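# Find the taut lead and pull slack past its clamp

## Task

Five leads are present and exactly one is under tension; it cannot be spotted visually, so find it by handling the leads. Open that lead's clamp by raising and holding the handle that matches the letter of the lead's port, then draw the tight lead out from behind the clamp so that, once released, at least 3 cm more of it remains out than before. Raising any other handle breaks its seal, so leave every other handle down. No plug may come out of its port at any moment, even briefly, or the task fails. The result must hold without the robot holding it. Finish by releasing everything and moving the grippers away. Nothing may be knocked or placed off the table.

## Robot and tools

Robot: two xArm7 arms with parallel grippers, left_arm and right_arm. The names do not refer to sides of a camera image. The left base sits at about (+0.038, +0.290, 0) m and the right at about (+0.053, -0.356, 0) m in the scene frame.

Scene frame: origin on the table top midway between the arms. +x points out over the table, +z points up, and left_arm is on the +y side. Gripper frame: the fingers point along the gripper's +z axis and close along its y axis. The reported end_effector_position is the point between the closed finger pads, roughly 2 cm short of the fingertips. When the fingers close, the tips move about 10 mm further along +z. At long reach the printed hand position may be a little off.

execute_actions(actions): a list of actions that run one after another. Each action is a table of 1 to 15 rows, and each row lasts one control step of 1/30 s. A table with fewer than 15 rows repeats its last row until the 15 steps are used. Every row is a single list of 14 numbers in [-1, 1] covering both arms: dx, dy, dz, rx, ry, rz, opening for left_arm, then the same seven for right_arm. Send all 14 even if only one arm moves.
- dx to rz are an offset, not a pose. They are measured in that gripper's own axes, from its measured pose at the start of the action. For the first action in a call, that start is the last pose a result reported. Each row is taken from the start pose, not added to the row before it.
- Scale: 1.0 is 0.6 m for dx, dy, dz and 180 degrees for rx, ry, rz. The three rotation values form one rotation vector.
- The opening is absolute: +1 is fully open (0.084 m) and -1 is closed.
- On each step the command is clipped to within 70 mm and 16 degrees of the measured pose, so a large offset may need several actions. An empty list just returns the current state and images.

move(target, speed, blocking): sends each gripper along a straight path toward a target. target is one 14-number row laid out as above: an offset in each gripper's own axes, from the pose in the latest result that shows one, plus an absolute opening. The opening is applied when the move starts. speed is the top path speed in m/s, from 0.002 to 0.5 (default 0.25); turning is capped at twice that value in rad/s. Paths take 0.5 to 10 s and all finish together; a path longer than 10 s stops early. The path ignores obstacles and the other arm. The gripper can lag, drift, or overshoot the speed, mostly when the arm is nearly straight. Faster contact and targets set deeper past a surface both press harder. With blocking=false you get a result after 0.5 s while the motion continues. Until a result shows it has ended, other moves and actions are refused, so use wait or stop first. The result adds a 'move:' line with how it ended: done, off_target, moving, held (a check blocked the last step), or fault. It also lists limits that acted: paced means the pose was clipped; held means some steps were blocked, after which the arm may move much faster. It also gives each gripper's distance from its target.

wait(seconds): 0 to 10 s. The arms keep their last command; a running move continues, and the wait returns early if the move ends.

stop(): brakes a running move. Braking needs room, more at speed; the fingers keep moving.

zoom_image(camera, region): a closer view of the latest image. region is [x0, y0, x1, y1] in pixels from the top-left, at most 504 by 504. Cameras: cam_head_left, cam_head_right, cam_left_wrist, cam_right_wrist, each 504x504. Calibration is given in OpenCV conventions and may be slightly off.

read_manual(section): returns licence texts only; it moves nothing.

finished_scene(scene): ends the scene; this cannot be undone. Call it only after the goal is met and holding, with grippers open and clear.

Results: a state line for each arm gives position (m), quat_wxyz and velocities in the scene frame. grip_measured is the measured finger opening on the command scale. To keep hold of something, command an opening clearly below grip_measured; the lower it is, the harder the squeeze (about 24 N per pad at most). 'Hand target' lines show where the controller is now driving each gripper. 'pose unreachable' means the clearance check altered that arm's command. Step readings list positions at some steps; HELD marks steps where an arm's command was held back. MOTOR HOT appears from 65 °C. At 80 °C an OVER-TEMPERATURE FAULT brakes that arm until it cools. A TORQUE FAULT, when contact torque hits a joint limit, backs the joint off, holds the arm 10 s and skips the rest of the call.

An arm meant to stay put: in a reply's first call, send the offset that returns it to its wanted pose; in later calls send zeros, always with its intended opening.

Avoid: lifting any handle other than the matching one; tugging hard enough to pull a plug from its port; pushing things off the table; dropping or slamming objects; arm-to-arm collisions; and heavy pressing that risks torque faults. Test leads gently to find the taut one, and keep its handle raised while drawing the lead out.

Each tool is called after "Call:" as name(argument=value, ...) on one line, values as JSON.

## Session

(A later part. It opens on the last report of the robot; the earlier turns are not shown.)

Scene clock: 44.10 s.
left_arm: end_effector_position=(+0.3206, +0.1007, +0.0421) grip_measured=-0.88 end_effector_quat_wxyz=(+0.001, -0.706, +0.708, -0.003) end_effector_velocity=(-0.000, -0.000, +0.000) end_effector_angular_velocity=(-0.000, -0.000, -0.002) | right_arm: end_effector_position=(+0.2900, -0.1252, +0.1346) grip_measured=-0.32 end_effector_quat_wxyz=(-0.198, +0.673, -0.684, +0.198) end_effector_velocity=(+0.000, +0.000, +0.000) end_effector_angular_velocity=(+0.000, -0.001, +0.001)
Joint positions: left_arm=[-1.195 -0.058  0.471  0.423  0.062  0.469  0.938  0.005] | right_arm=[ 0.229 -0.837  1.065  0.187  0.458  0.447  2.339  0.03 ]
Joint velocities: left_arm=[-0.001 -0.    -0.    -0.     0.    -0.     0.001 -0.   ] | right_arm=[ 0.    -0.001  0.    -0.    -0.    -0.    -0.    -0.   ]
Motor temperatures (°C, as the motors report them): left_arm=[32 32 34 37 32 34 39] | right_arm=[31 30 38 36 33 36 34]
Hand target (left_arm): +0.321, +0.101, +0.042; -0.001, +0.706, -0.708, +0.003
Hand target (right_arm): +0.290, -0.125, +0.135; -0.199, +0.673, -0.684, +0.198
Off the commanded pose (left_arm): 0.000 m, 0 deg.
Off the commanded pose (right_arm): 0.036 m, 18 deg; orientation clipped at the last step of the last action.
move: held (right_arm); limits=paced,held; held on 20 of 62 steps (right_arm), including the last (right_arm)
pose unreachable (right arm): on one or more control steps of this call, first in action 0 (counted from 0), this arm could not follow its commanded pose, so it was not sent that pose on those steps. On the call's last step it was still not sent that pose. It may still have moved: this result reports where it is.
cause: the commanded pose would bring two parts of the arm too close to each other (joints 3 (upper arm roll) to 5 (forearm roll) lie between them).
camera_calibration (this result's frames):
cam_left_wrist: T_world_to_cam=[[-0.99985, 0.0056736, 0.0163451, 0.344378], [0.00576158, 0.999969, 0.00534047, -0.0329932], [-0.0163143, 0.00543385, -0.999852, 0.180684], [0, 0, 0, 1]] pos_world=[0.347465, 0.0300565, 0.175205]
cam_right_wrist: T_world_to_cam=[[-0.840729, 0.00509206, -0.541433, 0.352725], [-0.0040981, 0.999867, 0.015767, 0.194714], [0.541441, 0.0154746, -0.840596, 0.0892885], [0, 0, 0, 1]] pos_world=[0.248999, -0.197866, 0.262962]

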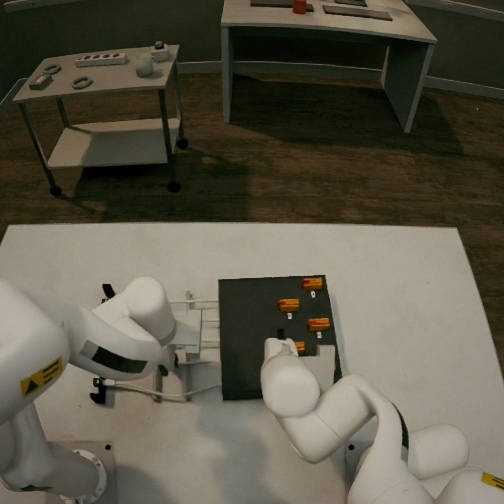

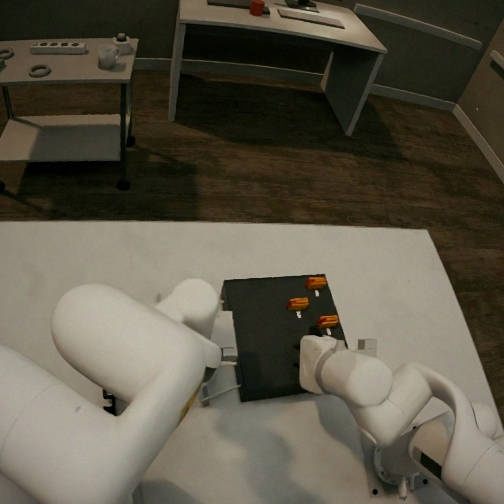

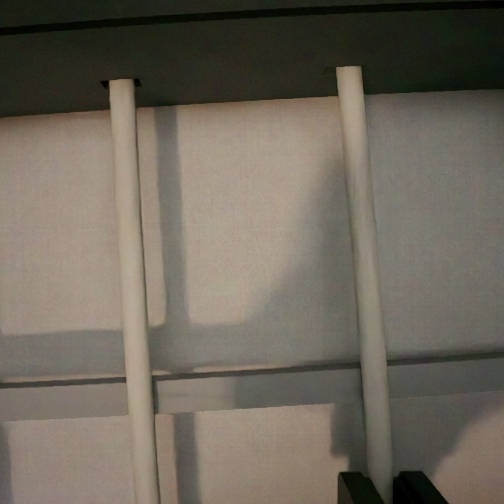

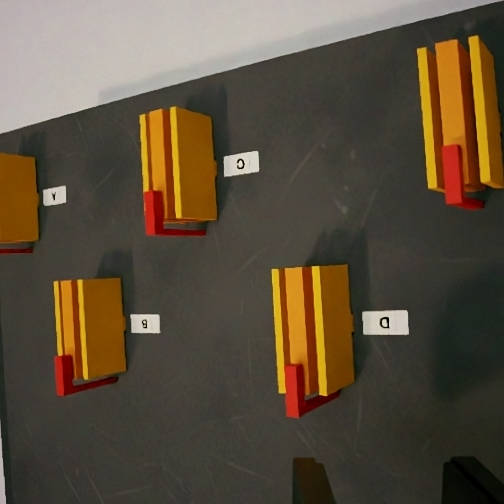

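Call:
move(target=[0,0,0,0,0,0,-1,0.058,-0.064,0.045,-0.181,0,0,-0.3])

Call:
move(target=[0,0,0,0,0,0,-1,0,0,0.072,0,0,0.008,-0.3], speed=0.05)

Call:
move(target=[0,0,0,0,0,0,-1,0,0,0,0,0,0,-0.6])

Call:
move(target=[0,0,0,0,0,0,-1,0,0,-0.015,0,0,0,-0.6], speed=0.005)

Scene clock: 46.73 s.
left_arm: end_effector_position=(+0.3206, +0.1007, +0.0421) grip_measured=-0.88 end_effector_quat_wxyz=(+0.001, -0.706, +0.708, -0.003) end_effector_velocity=(-0.000, +0.000, +0.000) end_effector_angular_velocity=(-0.000, +0.001, +0.000) | right_arm: end_effector_position=(+0.3362, -0.1609, +0.1320) grip_measured=-0.32 end_effector_quat_wxyz=(-0.003, +0.702, -0.712, -0.001) end_effector_velocity=(+0.001, +0.001, +0.000) end_effector_angular_velocity=(-0.004, +0.014, +0.003)
Joint positions: left_arm=[-1.195 -0.058  0.471  0.423  0.062  0.469  0.938  0.005] | right_arm=[-0.027 -0.378  0.691  0.527  0.325  0.845  1.933  0.03 ]
Joint velocities: left_arm=[ 0.    -0.001  0.     0.    -0.001  0.001  0.    -0.   ] | right_arm=[-0.008  0.016  0.003  0.015 -0.011  0.015  0.003 -0.   ]
Motor temperatures (°C, as the motors report them): left_arm=[32 32 34 37 32 34 39] | right_arm=[31 30 38 36 33 36 34]
Hand target (left_arm): +0.321, +0.101, +0.042; -0.001, +0.706, -0.708, +0.003
Hand target (right_arm): +0.336, -0.161, +0.132; -0.002, +0.702, -0.712, -0.002
Off the commanded pose (left_arm): 0.000 m, 0 deg.
Off the commanded pose (right_arm): 0.001 m, 0 deg.
move: done
camera_calibration (this result's frames):
cam_left_wrist: T_world_to_cam=[[-0.99985, 0.00567353, 0.016345, 0.344378], [0.00576151, 0.999969, 0.00534039, -0.0329932], [-0.0163142, 0.00543376, -0.999852, 0.180684], [0, 0, 0, 1]] pos_world=[0.347465, 0.0300565, 0.175205]
cam_right_wrist: T_world_to_cam=[[-0.999975, 0.00466433, -0.00539721, 0.372989], [0.00452323, 0.999655, 0.0258676, 0.226385], [0.00551601, 0.0258425, -0.999651, 0.265467], [0, 0, 0, 1]] pos_world=[0.370491, -0.234907, 0.261532]

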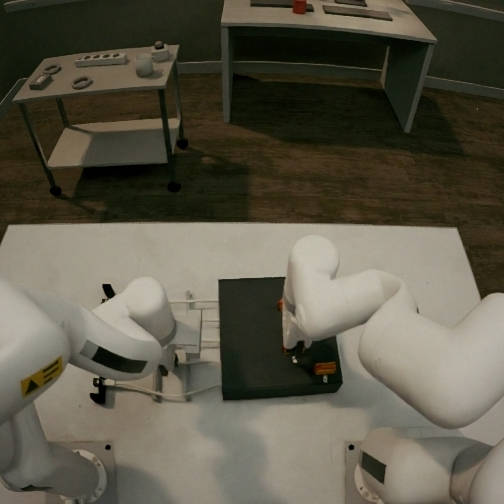

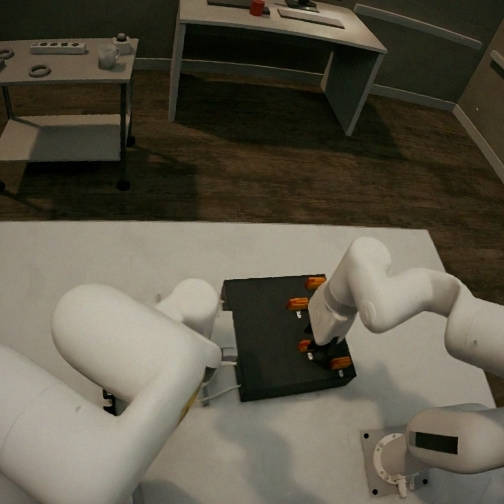

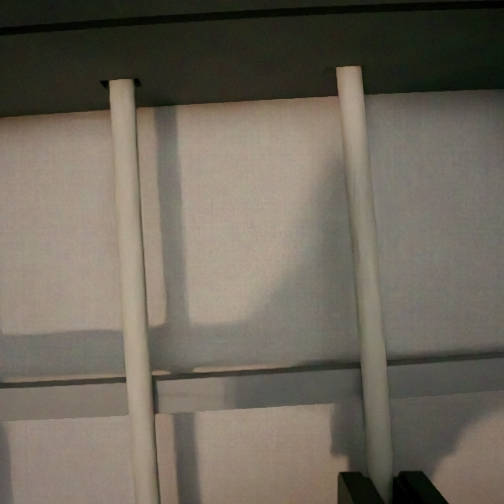

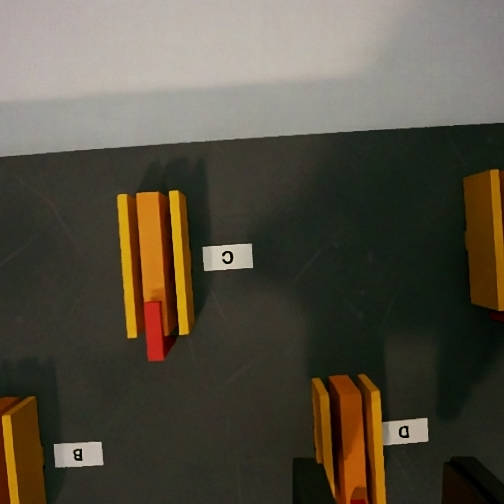

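Scene clock: 48.07 s.
left_arm: end_effector_position=(+0.3206, +0.1007, +0.0421) grip_measured=-0.88 end_effector_quat_wxyz=(+0.001, -0.706, +0.708, -0.003) end_effector_velocity=(-0.000, +0.000, -0.000) end_effector_angular_velocity=(-0.000, +0.001, +0.001) | right_arm: end_effector_position=(+0.3360, -0.1603, +0.0893) grip_measured=-0.32 end_effector_quat_wxyz=(-0.003, +0.693, -0.721, -0.002) end_effector_velocity=(+0.001, +0.000, -0.003) end_effector_angular_velocity=(-0.002, -0.003, -0.002)
Joint positions: left_arm=[-1.195 -0.058  0.471  0.423  0.062  0.469  0.938  0.005] | right_arm=[-0.063 -0.252  0.754  0.474  0.285  0.674  1.999  0.03 ]
Joint velocities: left_arm=[ 0.     0.    -0.    -0.    -0.001  0.     0.     0.   ] | right_arm=[-0.006  0.011  0.007 -0.001 -0.01  -0.013  0.011  0.   ]
Motor temperatures (°C, as the motors report them): left_arm=[32 32 34 36 32 34 39] | right_arm=[31 30 38 36 33 36 34]
Hand target (left_arm): +0.321, +0.101, +0.042; -0.001, +0.706, -0.708, +0.003
Hand target (right_arm): +0.336, -0.160, +0.089; -0.003, +0.693, -0.721, -0.002
Off the commanded pose (left_arm): 0.000 m, 0 deg.
Off the commanded pose (right_arm): 0.001 m, 0 deg.
move: done
camera_calibration (this result's frames):
cam_left_wrist: T_world_to_cam=[[-0.99985, 0.00567369, 0.016345, 0.344378], [0.00576167, 0.999969, 0.00534033, -0.0329931], [-0.0163142, 0.0054337, -0.999852, 0.180684], [0, 0, 0, 1]] pos_world=[0.347465, 0.0300564, 0.175205]
cam_right_wrist: T_world_to_cam=[[-0.999562, 0.0291026, -0.00528117, 0.376358], [0.02895, 0.999217, 0.0269855, 0.218562], [0.00606238, 0.0268208, -0.999622, 0.222733], [0, 0, 0, 1]] pos_world=[0.368516, -0.235318, 0.218739]

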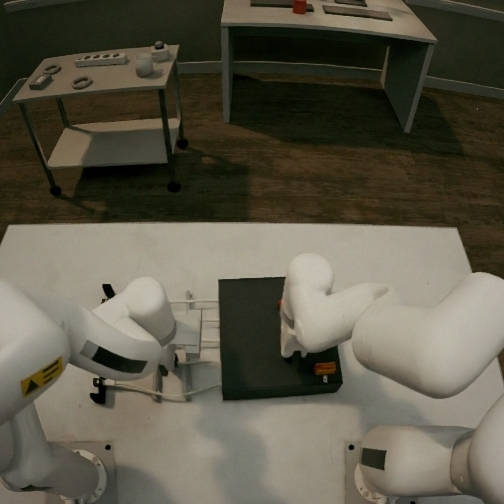

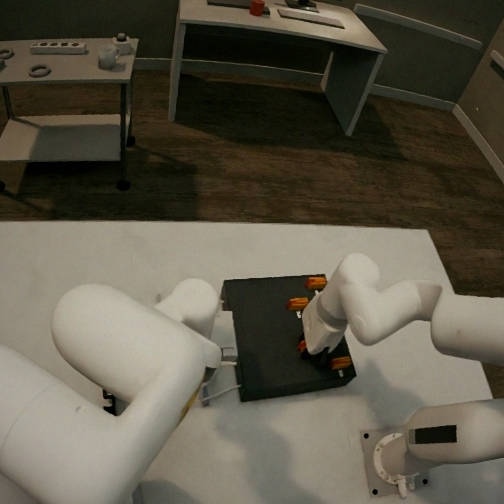

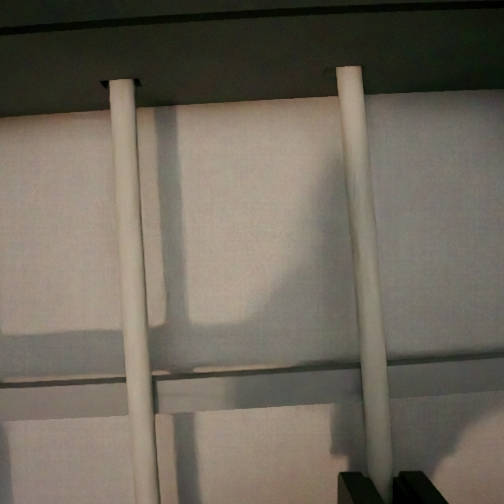

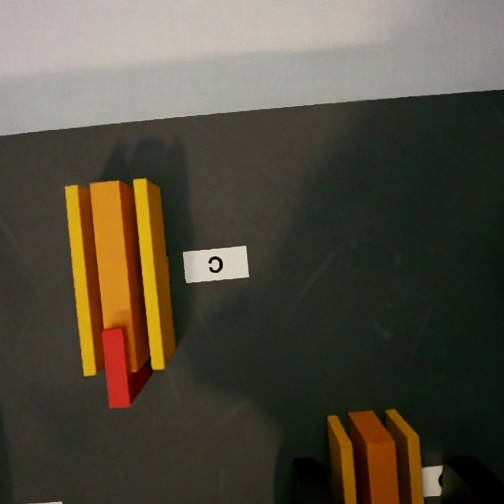

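Scene clock: 48.57 s.
left_arm: end_effector_position=(+0.3206, +0.1007, +0.0421) grip_measured=-0.88 end_effector_quat_wxyz=(+0.001, -0.706, +0.708, -0.003) end_effector_velocity=(+0.000, +0.000, -0.000) end_effector_angular_velocity=(+0.001, +0.000, +0.000) | right_arm: end_effector_position=(+0.3366, -0.1604, +0.0896) grip_measured=-0.62 end_effector_quat_wxyz=(-0.004, +0.693, -0.721, -0.002) end_effector_velocity=(+0.000, -0.000, +0.000) end_effector_angular_velocity=(+0.000, +0.000, -0.002)
Joint positions: left_arm=[-1.195 -0.058  0.471  0.423  0.062  0.469  0.938  0.005] | right_arm=[-0.063 -0.252  0.753  0.474  0.285  0.673  1.999  0.017]
Joint velocities: left_arm=[ 0.     0.001  0.     0.     0.    -0.     0.    -0.   ] | right_arm=[ 0.002 -0.001 -0.004 -0.     0.     0.001  0.    -0.   ]
Motor temperatures (°C, as the motors report them): left_arm=[32 32 34 36 32 34 39] | right_arm=[31 30 38 36 33 36 34]
Hand target (left_arm): +0.321, +0.101, +0.042; -0.001, +0.706, -0.708, +0.003
Hand target (right_arm): +0.336, -0.160, +0.089; -0.003, +0.693, -0.721, -0.002
Off the commanded pose (left_arm): 0.000 m, 0 deg.
Off the commanded pose (right_arm): 0.001 m, 0 deg.
move: done
camera_calibration (this result's frames):
cam_left_wrist: T_world_to_cam=[[-0.99985, 0.00567355, 0.016345, 0.344378], [0.00576153, 0.999969, 0.00534037, -0.0329932], [-0.0163142, 0.00543375, -0.999852, 0.180684], [0, 0, 0, 1]] pos_world=[0.347465, 0.0300565, 0.175205]
cam_right_wrist: T_world_to_cam=[[-0.999532, 0.0298562, -0.0066305, 0.377184], [0.0296621, 0.999177, 0.0276561, 0.21829], [0.00745075, 0.0274465, -0.999596, 0.222622], [0, 0, 0, 1]] pos_world=[0.368873, -0.235482, 0.218996]

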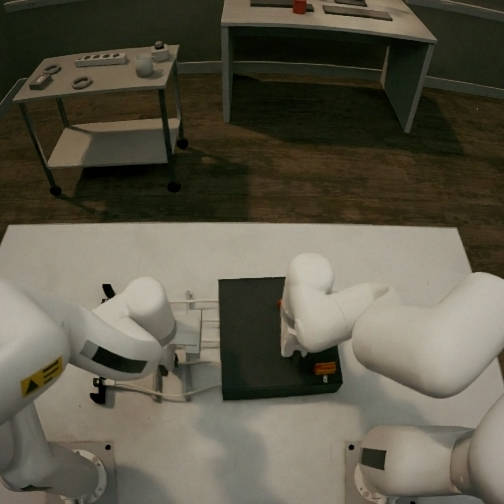

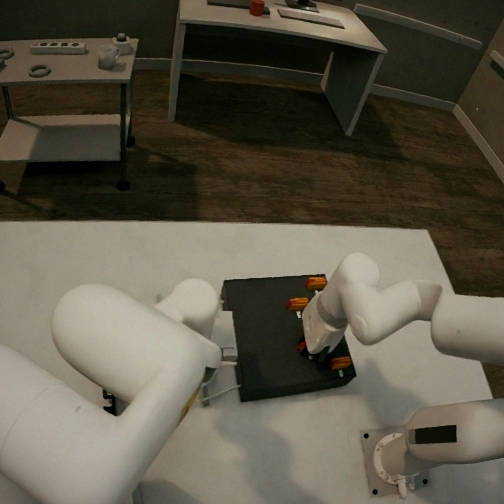

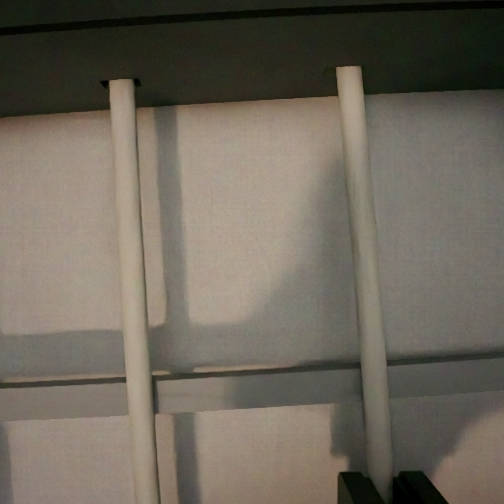

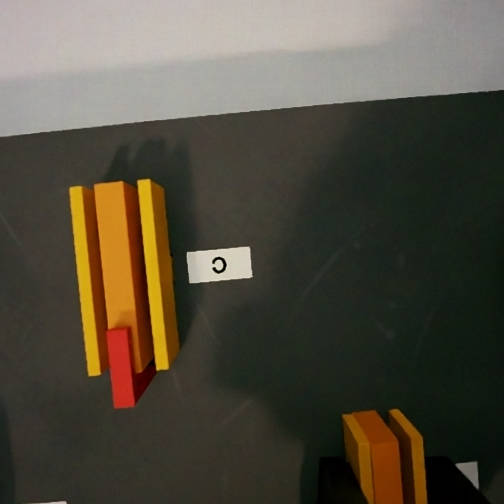

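Scene clock: 50.60 s.
left_arm: end_effector_position=(+0.3206, +0.1007, +0.0421) grip_measured=-0.88 end_effector_quat_wxyz=(+0.001, -0.706, +0.708, -0.003) end_effector_velocity=(+0.000, +0.000, +0.000) end_effector_angular_velocity=(-0.000, -0.001, -0.000) | right_arm: end_effector_position=(+0.3366, -0.1605, +0.0984) grip_measured=-0.62 end_effector_quat_wxyz=(-0.004, +0.693, -0.721, -0.001) end_effector_velocity=(-0.000, -0.000, +0.001) end_effector_angular_velocity=(+0.000, +0.001, -0.001)
Joint positions: left_arm=[-1.195 -0.058  0.471  0.423  0.062  0.469  0.938  0.005] | right_arm=[-0.054 -0.282  0.74   0.484  0.299  0.709  1.987  0.017]
Joint velocities: left_arm=[ 0.    -0.     0.     0.     0.001 -0.     0.     0.   ] | right_arm=[-0.    -0.004 -0.002  0.002  0.003  0.007 -0.002  0.   ]
Motor temperatures (°C, as the motors report them): left_arm=[32 32 34 36 32 34 39] | right_arm=[31 30 38 36 33 36 34]
Hand target (left_arm): +0.321, +0.101, +0.042; -0.001, +0.706, -0.708, +0.003
Hand target (right_arm): +0.337, -0.161, +0.099; -0.004, +0.693, -0.721, -0.001
Off the commanded pose (left_arm): 0.000 m, 0 deg.
Off the commanded pose (right_arm): 0.000 m, 0 deg.
move: done
camera_calibration (this result's frames):
cam_left_wrist: T_world_to_cam=[[-0.99985, 0.0056736, 0.0163449, 0.344378], [0.00576158, 0.999969, 0.00534029, -0.0329932], [-0.0163141, 0.00543367, -0.999852, 0.180684], [0, 0, 0, 1]] pos_world=[0.347465, 0.0300565, 0.175205]
cam_right_wrist: T_world_to_cam=[[-0.99953, 0.0299352, -0.00662864, 0.377256], [0.0297428, 0.999181, 0.027428, 0.218169], [0.00744428, 0.027218, -0.999602, 0.231361], [0, 0, 0, 1]] pos_world=[0.368867, -0.235581, 0.227786]

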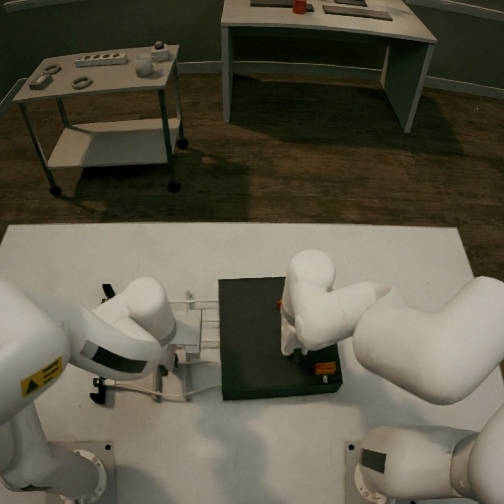

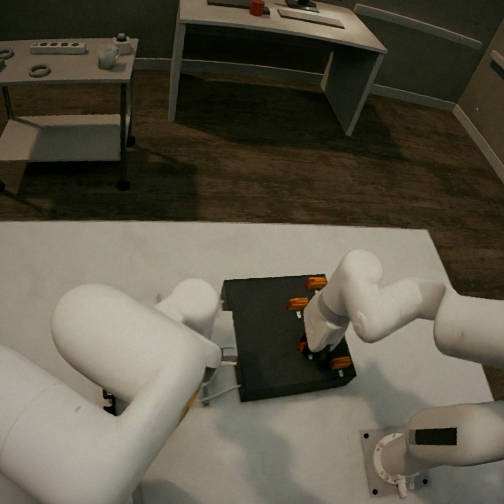

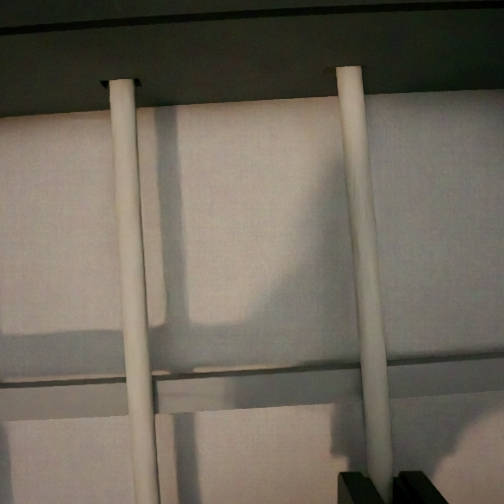

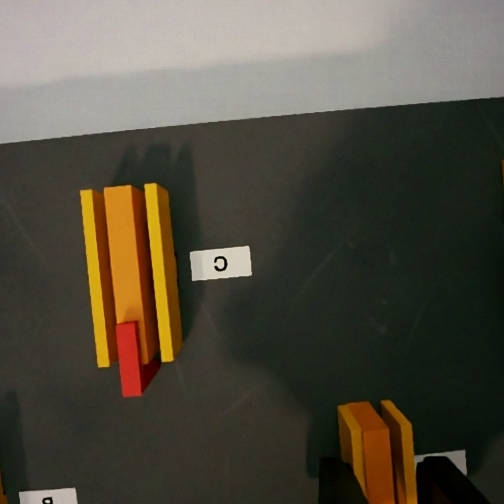

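Call:
move(target=[0,0,0,0,0,0,-1,0,-0.004,0.016,0,0,0,-0.4], speed=0.015)

Call:
move(target=[0,0,0,0,0,0,-1,0,0,0,0,0,0,-0.6])

Call:
move(target=[0,0,0,0,0,0,-1,0,0,-0.015,0,0,0,-0.6], speed=0.005)

Scene clock: 52.03 s.
left_arm: end_effector_position=(+0.3206, +0.1007, +0.0421) grip_measured=-0.88 end_effector_quat_wxyz=(+0.001, -0.706, +0.708, -0.003) end_effector_velocity=(+0.000, +0.000, -0.000) end_effector_angular_velocity=(-0.000, +0.000, +0.001) | right_arm: end_effector_position=(+0.3388, -0.1605, +0.0891) grip_measured=-0.42 end_effector_quat_wxyz=(-0.004, +0.693, -0.721, -0.002) end_effector_velocity=(+0.001, +0.001, -0.002) end_effector_angular_velocity=(-0.000, -0.002, +0.002)
Joint positions: left_arm=[-1.195 -0.058  0.471  0.423  0.062  0.469  0.938  0.005] | right_arm=[-0.069 -0.243  0.755  0.48   0.276  0.669  2.002  0.026]
Joint velocities: left_arm=[ 0.     0.     0.     0.    -0.001 -0.    -0.001  0.   ] | right_arm=[-0.004  0.012  0.005 -0.    -0.009 -0.013  0.007  0.   ]
Motor temperatures (°C, as the motors report them): left_arm=[32 32 34 36 32 34 39] | right_arm=[31 30 38 36 33 36 34]
Hand target (left_arm): +0.321, +0.101, +0.042; -0.001, +0.706, -0.708, +0.003
Hand target (right_arm): +0.339, -0.160, +0.089; -0.004, +0.693, -0.721, -0.002
Off the commanded pose (left_arm): 0.000 m, 0 deg.
Off the commanded pose (right_arm): 0.000 m, 0 deg.
move: done
camera_calibration (this result's frames):
cam_left_wrist: T_world_to_cam=[[-0.99985, 0.00567362, 0.0163451, 0.344378], [0.0057616, 0.999969, 0.00534047, -0.0329933], [-0.0163143, 0.00543385, -0.999852, 0.180684], [0, 0, 0, 1]] pos_world=[0.347465, 0.0300566, 0.175205]
cam_right_wrist: T_world_to_cam=[[-0.999535, 0.0298009, -0.00652443, 0.37942], [0.029609, 0.999176, 0.0277574, 0.218336], [0.00734625, 0.0275513, -0.999593, 0.22219], [0, 0, 0, 1]] pos_world=[0.371147, -0.235585, 0.218514]

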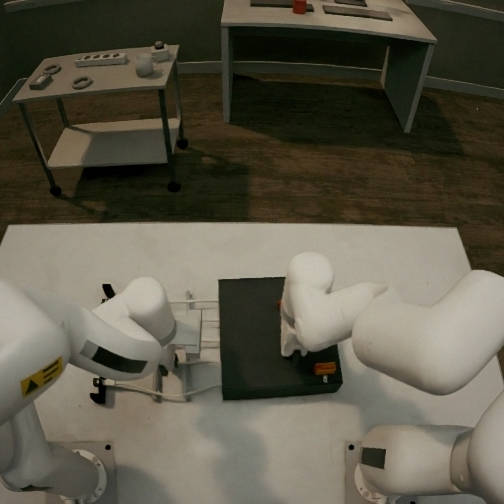

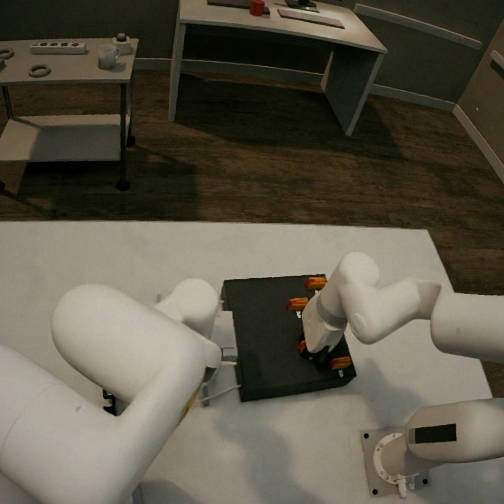

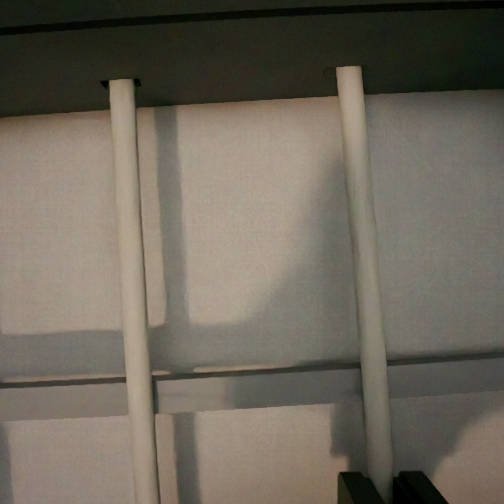

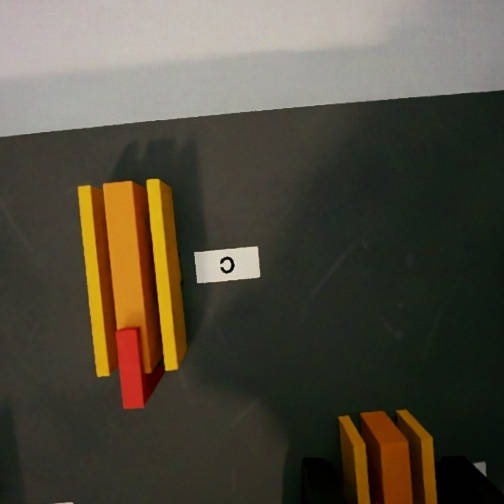

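Scene clock: 52.53 s.
left_arm: end_effector_position=(+0.3206, +0.1007, +0.0421) grip_measured=-0.88 end_effector_quat_wxyz=(+0.001, -0.706, +0.708, -0.003) end_effector_velocity=(+0.000, +0.000, +0.000) end_effector_angular_velocity=(+0.000, +0.000, +0.001) | right_arm: end_effector_position=(+0.3388, -0.1605, +0.0891) grip_measured=-0.62 end_effector_quat_wxyz=(-0.004, +0.693, -0.721, -0.002) end_effector_velocity=(-0.000, +0.000, +0.000) end_effector_angular_velocity=(+0.001, +0.000, -0.001)
Joint positions: left_arm=[-1.195 -0.058  0.471  0.423  0.062  0.469  0.938  0.005] | right_arm=[-0.069 -0.243  0.755  0.48   0.276  0.669  2.002  0.017]
Joint velocities: left_arm=[ 0. -0.  0. -0. -0.  0. -0. -0.] | right_arm=[ 0.001  0.    -0.001  0.     0.001  0.     0.    -0.   ]
Motor temperatures (°C, as the motors report them): left_arm=[32 32 34 36 32 34 39] | right_arm=[31 30 38 36 33 36 34]
Hand target (left_arm): +0.321, +0.101, +0.042; -0.001, +0.706, -0.708, +0.003
Hand target (right_arm): +0.339, -0.160, +0.089; -0.004, +0.693, -0.721, -0.002
Off the commanded pose (left_arm): 0.000 m, 0 deg.
Off the commanded pose (right_arm): 0.000 m, 0 deg.
move: done
camera_calibration (this result's frames):
cam_left_wrist: T_world_to_cam=[[-0.99985, 0.00567356, 0.016345, 0.344378], [0.00576153, 0.999969, 0.00534032, -0.0329932], [-0.0163142, 0.0054337, -0.999852, 0.180684], [0, 0, 0, 1]] pos_world=[0.347465, 0.0300565, 0.175205]
cam_right_wrist: T_world_to_cam=[[-0.99954, 0.0296443, -0.00636883, 0.379306], [0.0294572, 0.999182, 0.0277012, 0.218374], [0.0071848, 0.0275008, -0.999596, 0.222176], [0, 0, 0, 1]] pos_world=[0.371103, -0.23555, 0.218453]

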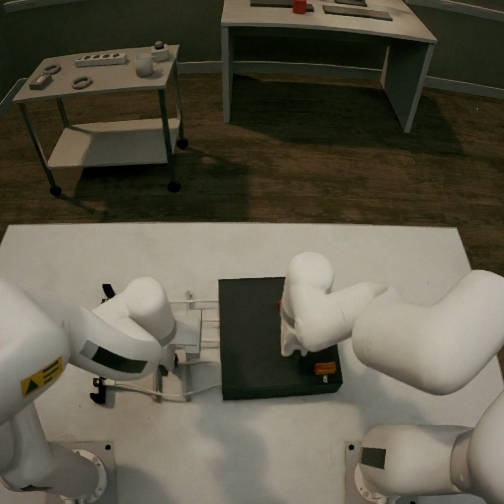

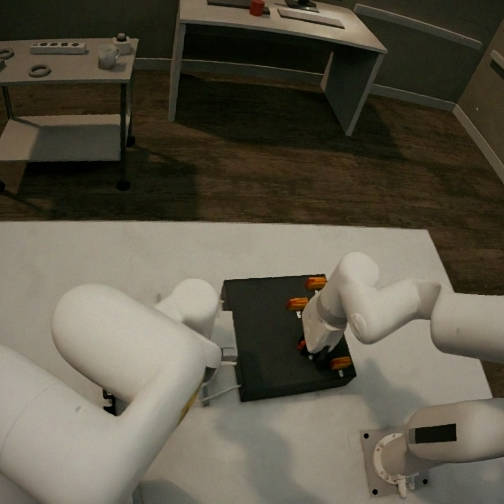

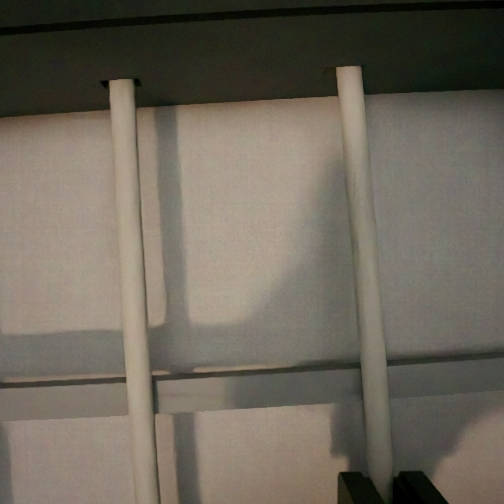

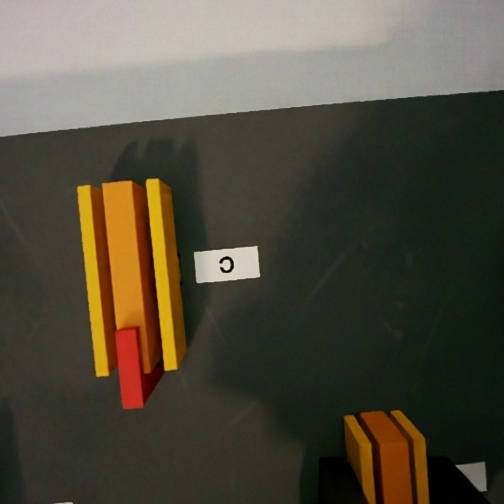

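Scene clock: 54.57 s.
left_arm: end_effector_position=(+0.3206, +0.1007, +0.0421) grip_measured=-0.88 end_effector_quat_wxyz=(+0.001, -0.706, +0.708, -0.003) end_effector_velocity=(-0.000, -0.000, +0.000) end_effector_angular_velocity=(-0.000, -0.000, -0.000) | right_arm: end_effector_position=(+0.3388, -0.1606, +0.0978) grip_measured=-0.62 end_effector_quat_wxyz=(-0.004, +0.693, -0.721, -0.002) end_effector_velocity=(+0.000, +0.000, +0.002) end_effector_angular_velocity=(+0.000, -0.000, +0.000)
Joint positions: left_arm=[-1.195 -0.058  0.471  0.423  0.062  0.469  0.938  0.005] | right_arm=[-0.06  -0.272  0.742  0.489  0.291  0.706  1.989  0.017]
Joint velocities: left_arm=[-0.     0.    -0.001 -0.    -0.    -0.    -0.    -0.   ] | right_arm=[ 0.002 -0.006 -0.003  0.002  0.002  0.007 -0.002  0.   ]
Motor temperatures (°C, as the motors report them): left_arm=[32 32 34 36 32 34 39] | right_arm=[31 30 38 36 33 36 34]
Hand target (left_arm): +0.321, +0.101, +0.042; -0.001, +0.706, -0.708, +0.003
Hand target (right_arm): +0.339, -0.161, +0.098; -0.004, +0.693, -0.721, -0.002
Off the commanded pose (left_arm): 0.000 m, 0 deg.
Off the commanded pose (right_arm): 0.000 m, 0 deg.
move: done
camera_calibration (this result's frames):
cam_left_wrist: T_world_to_cam=[[-0.99985, 0.00567344, 0.016345, 0.344378], [0.00576142, 0.999969, 0.00534034, -0.0329931], [-0.0163142, 0.00543371, -0.999852, 0.180684], [0, 0, 0, 1]] pos_world=[0.347465, 0.0300565, 0.175205]
cam_right_wrist: T_world_to_cam=[[-0.999537, 0.0297419, -0.00643257, 0.379414], [0.0295544, 0.999185, 0.0275087, 0.218237], [0.00724549, 0.0273058, -0.999601, 0.230913], [0, 0, 0, 1]] pos_world=[0.371116, -0.235649, 0.227258]

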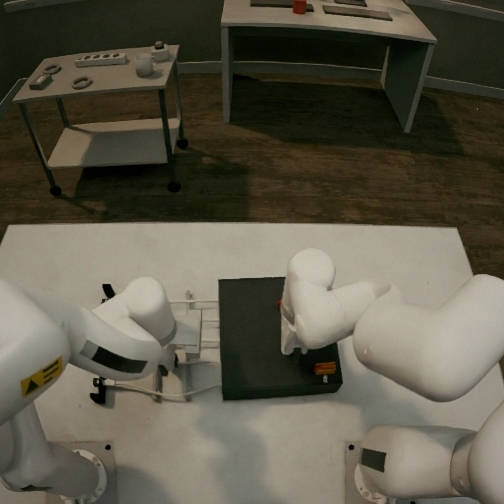

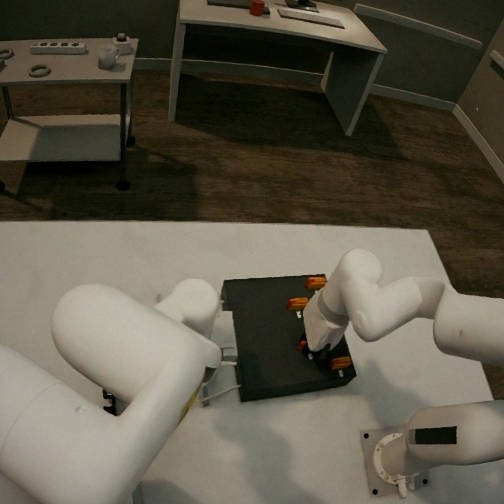

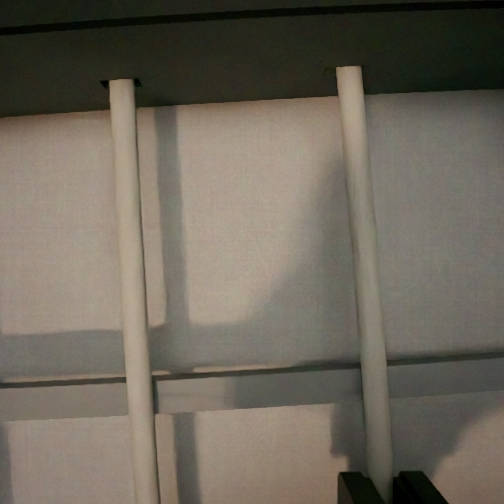

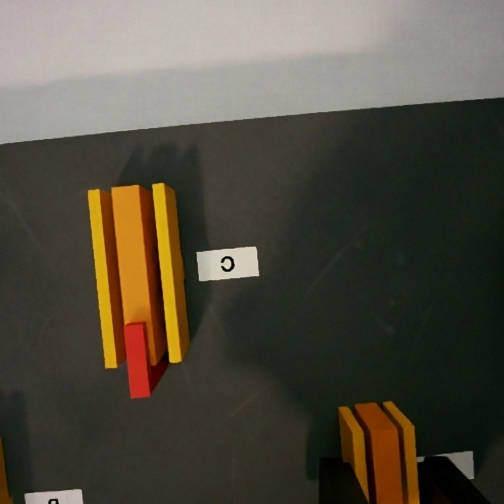

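Call:
move(target=[0,0,0,0,0,0,-1,-0.004,0,0.014,0,0,0,-0.4], speed=0.015)

Call:
execute_actions(actions=[[[0,0,0,0,0,0,-1,0,0,0,0,0,0,-1]],[[0,0,0,0,0,0,-1,0,0,0,0,0,0,-1]]])

Call:
move(target=[0,0,0,0,0,0,-1,0,0,-0.015,0,0,0,-1], speed=0.003)

Scene clock: 55.93 s.
left_arm: end_effector_position=(+0.3206, +0.1007, +0.0421) grip_measured=-0.88 end_effector_quat_wxyz=(+0.001, -0.706, +0.708, -0.003) end_effector_velocity=(+0.000, +0.000, -0.000) end_effector_angular_velocity=(+0.000, -0.000, +0.000) | right_arm: end_effector_position=(+0.3388, -0.1582, +0.0898) grip_measured=-0.42 end_effector_quat_wxyz=(-0.004, +0.693, -0.721, -0.002) end_effector_velocity=(+0.001, +0.000, -0.002) end_effector_angular_velocity=(-0.000, -0.002, -0.002)
Joint positions: left_arm=[-1.195 -0.058  0.471  0.423  0.062  0.469  0.938  0.005] | right_arm=[-0.069 -0.24   0.759  0.485  0.274  0.672  2.008  0.026]
Joint velocities: left_arm=[ 0.     0.     0.    -0.     0.    -0.001 -0.     0.   ] | right_arm=[-0.005  0.011  0.005 -0.    -0.009 -0.012  0.009  0.   ]
Motor temperatures (°C, as the motors report them): left_arm=[32 32 34 36 32 34 39] | right_arm=[31 30 38 36 33 36 34]
Hand target (left_arm): +0.321, +0.101, +0.042; -0.001, +0.706, -0.708, +0.003
Hand target (right_arm): +0.339, -0.158, +0.089; -0.004, +0.693, -0.721, -0.002
Off the commanded pose (left_arm): 0.000 m, 0 deg.
Off the commanded pose (right_arm): 0.000 m, 0 deg.
move: done
camera_calibration (this result's frames):
cam_left_wrist: T_world_to_cam=[[-0.99985, 0.0056733, 0.0163449, 0.344378], [0.00576127, 0.999969, 0.00534025, -0.0329931], [-0.0163141, 0.00543362, -0.999852, 0.180684], [0, 0, 0, 1]] pos_world=[0.347465, 0.0300565, 0.175205]
cam_right_wrist: T_world_to_cam=[[-0.999541, 0.029622, -0.00635955, 0.379312], [0.0294342, 0.999179, 0.0278335, 0.21604], [0.00717881, 0.0276335, -0.999592, 0.22291], [0, 0, 0, 1]] pos_world=[0.371179, -0.233258, 0.219218]

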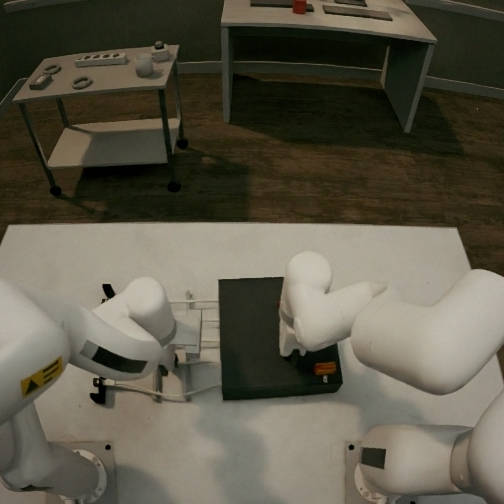

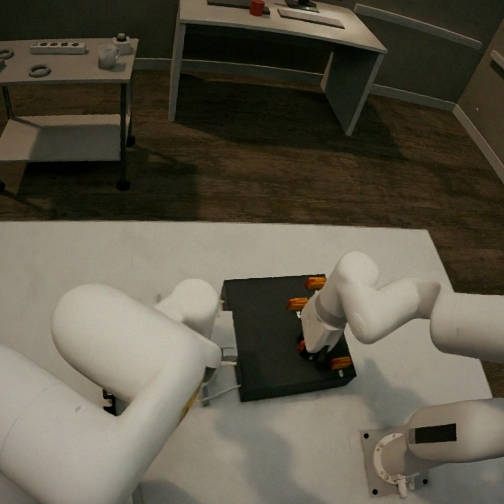

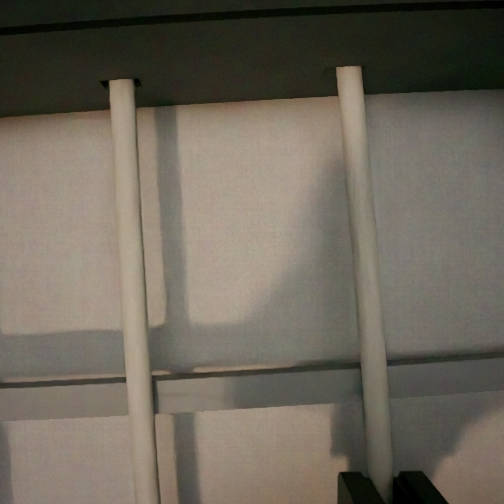

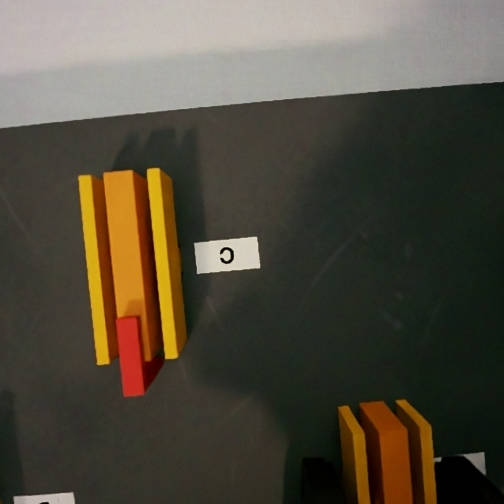

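Scene clock: 56.93 s.
left_arm: end_effector_position=(+0.3206, +0.1007, +0.0421) grip_measured=-0.88 end_effector_quat_wxyz=(+0.001, -0.706, +0.708, -0.003) end_effector_velocity=(+0.000, -0.000, +0.000) end_effector_angular_velocity=(-0.000, -0.000, -0.000) | right_arm: end_effector_position=(+0.3387, -0.1581, +0.0897) grip_measured=-0.71 end_effector_quat_wxyz=(-0.004, +0.693, -0.721, -0.002) end_effector_velocity=(-0.001, +0.000, -0.000) end_effector_angular_velocity=(-0.000, +0.002, +0.002)
Joint positions: left_arm=[-1.195 -0.058  0.471  0.423  0.062  0.469  0.938  0.005] | right_arm=[-0.069 -0.24   0.759  0.485  0.274  0.672  2.008  0.013]
Joint velocities: left_arm=[ 0.     0.    -0.     0.     0.001 -0.    -0.     0.   ] | right_arm=[ 0.001  0.001  0.    -0.    -0.     0.001 -0.     0.   ]
Motor temperatures (°C, as the motors report them): left_arm=[32 32 34 36 32 34 39] | right_arm=[31 30 38 36 33 36 34]
Hand target (left_arm): +0.321, +0.101, +0.042; -0.001, +0.706, -0.708, +0.003
Hand target (right_arm): +0.339, -0.158, +0.090; -0.004, +0.693, -0.721, -0.002
Off the commanded pose (left_arm): 0.000 m, 0 deg.
Off the commanded pose (right_arm): 0.000 m, 0 deg.
Step readings (end_effector_position; steps 1 to 15: 1st action; 16 to 30: 2nd action):
0: left_arm (+0.3206, +0.1007, +0.0421) | right_arm (+0.3388, -0.1582, +0.0898)
1: left_arm (+0.3206, +0.1007, +0.0421) | right_arm (+0.3388, -0.1581, +0.0898)
2: left_arm (+0.3206, +0.1007, +0.0421) | right_arm (+0.3388, -0.1581, +0.0897)
4: left_arm (+0.3206, +0.1007, +0.0421) | right_arm (+0.3386, -0.1580, +0.0897)
8: left_arm (+0.3206, +0.1007, +0.0421) | right_arm (+0.3386, -0.1581, +0.0897)
15: left_arm (+0.3206, +0.1007, +0.0421) | right_arm (+0.3387, -0.1581, +0.0897)
16: left_arm (+0.3206, +0.1007, +0.0421) | right_arm (+0.3387, -0.1581, +0.0897)
17: left_arm (+0.3206, +0.1007, +0.0421) | right_arm (+0.3387, -0.1581, +0.0897)
19: left_arm (+0.3206, +0.1007, +0.0421) | right_arm (+0.3387, -0.1581, +0.0897)
23: left_arm (+0.3206, +0.1007, +0.0421) | right_arm (+0.3387, -0.1581, +0.0897)
30: end_effector_position above
camera_calibration (this result's frames):
cam_left_wrist: T_world_to_cam=[[-0.99985, 0.00567346, 0.0163449, 0.344378], [0.00576143, 0.999969, 0.00534023, -0.0329931], [-0.0163141, 0.0054336, -0.999852, 0.180684], [0, 0, 0, 1]] pos_world=[0.347465, 0.0300565, 0.175205]
cam_right_wrist: T_world_to_cam=[[-0.999559, 0.0290777, -0.00605718, 0.379025], [0.0288997, 0.9992, 0.0276608, 0.21617], [0.00685665, 0.0274736, -0.999599, 0.222898], [0, 0, 0, 1]] pos_world=[0.371083, -0.233142, 0.219125]

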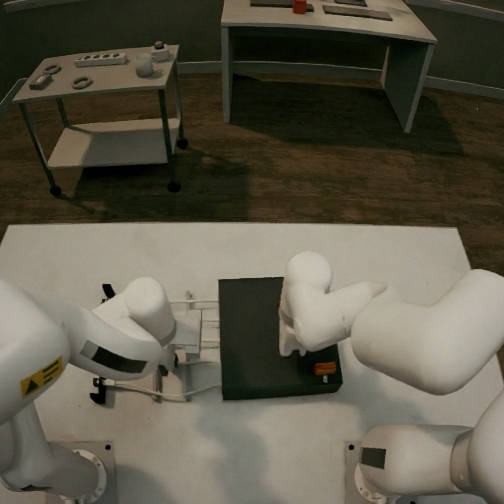

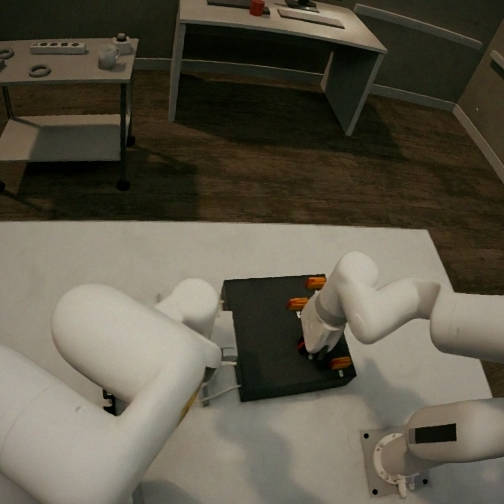

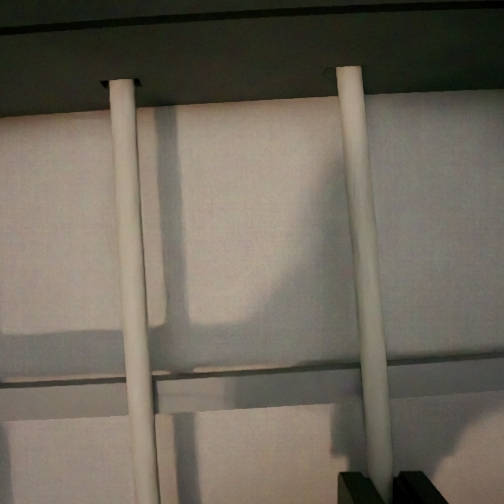

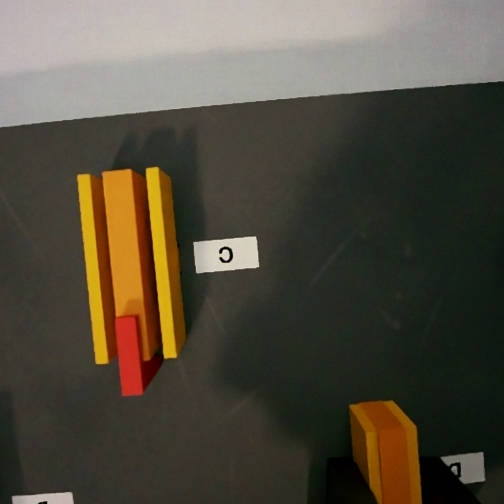

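Scene clock: 60.17 s.
left_arm: end_effector_position=(+0.3206, +0.1007, +0.0421) grip_measured=-0.88 end_effector_quat_wxyz=(+0.001, -0.706, +0.708, -0.003) end_effector_velocity=(+0.000, +0.000, +0.000) end_effector_angular_velocity=(-0.000, +0.000, +0.001) | right_arm: end_effector_position=(+0.3386, -0.1582, +0.0986) grip_measured=-0.71 end_effector_quat_wxyz=(-0.004, +0.693, -0.721, -0.002) end_effector_velocity=(-0.000, -0.000, +0.001) end_effector_angular_velocity=(-0.001, +0.001, -0.001)
Joint positions: left_arm=[-1.195 -0.058  0.471  0.423  0.062  0.469  0.938  0.005] | right_arm=[-0.059 -0.27   0.746  0.494  0.289  0.708  1.995  0.013]
Joint velocities: left_arm=[ 0.001 -0.     0.001 -0.    -0.     0.     0.001 -0.   ] | right_arm=[ 0.    -0.005 -0.001  0.001  0.002  0.007 -0.002 -0.   ]
Motor temperatures (°C, as the motors report them): left_arm=[32 32 34 36 32 34 39] | right_arm=[31 30 38 36 33 36 34]
Hand target (left_arm): +0.321, +0.101, +0.042; -0.001, +0.706, -0.708, +0.003
Hand target (right_arm): +0.339, -0.158, +0.099; -0.004, +0.693, -0.721, -0.002
Off the commanded pose (left_arm): 0.000 m, 0 deg.
Off the commanded pose (right_arm): 0.000 m, 0 deg.
move: done
camera_calibration (this result's frames):
cam_left_wrist: T_world_to_cam=[[-0.99985, 0.00567343, 0.016345, 0.344378], [0.00576141, 0.999969, 0.00534037, -0.0329931], [-0.0163142, 0.00543374, -0.999852, 0.180684], [0, 0, 0, 1]] pos_world=[0.347465, 0.0300565, 0.175205]
cam_right_wrist: T_world_to_cam=[[-0.999555, 0.0292106, -0.00599521, 0.379092], [0.0290358, 0.999202, 0.0274252, 0.216058], [0.00679153, 0.0272389, -0.999606, 0.231708], [0, 0, 0, 1]] pos_world=[0.371077, -0.23327, 0.227964]

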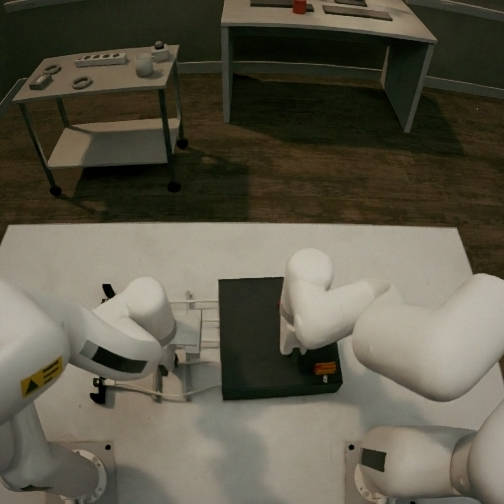

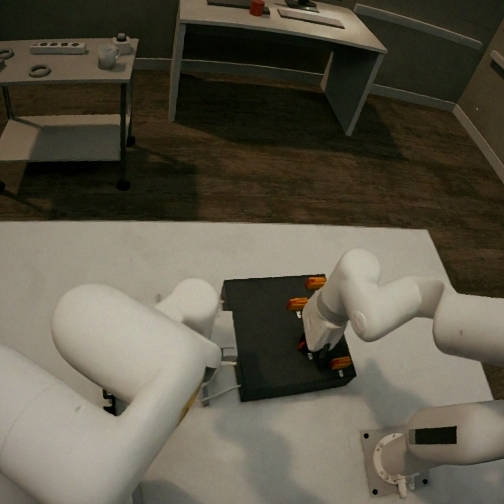

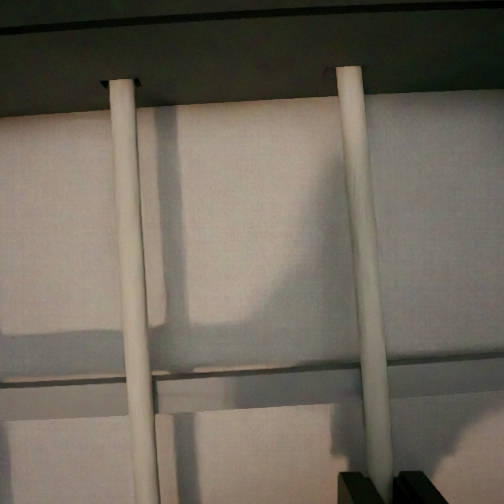

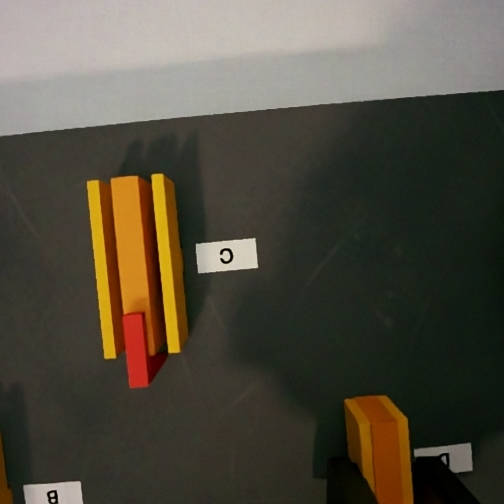

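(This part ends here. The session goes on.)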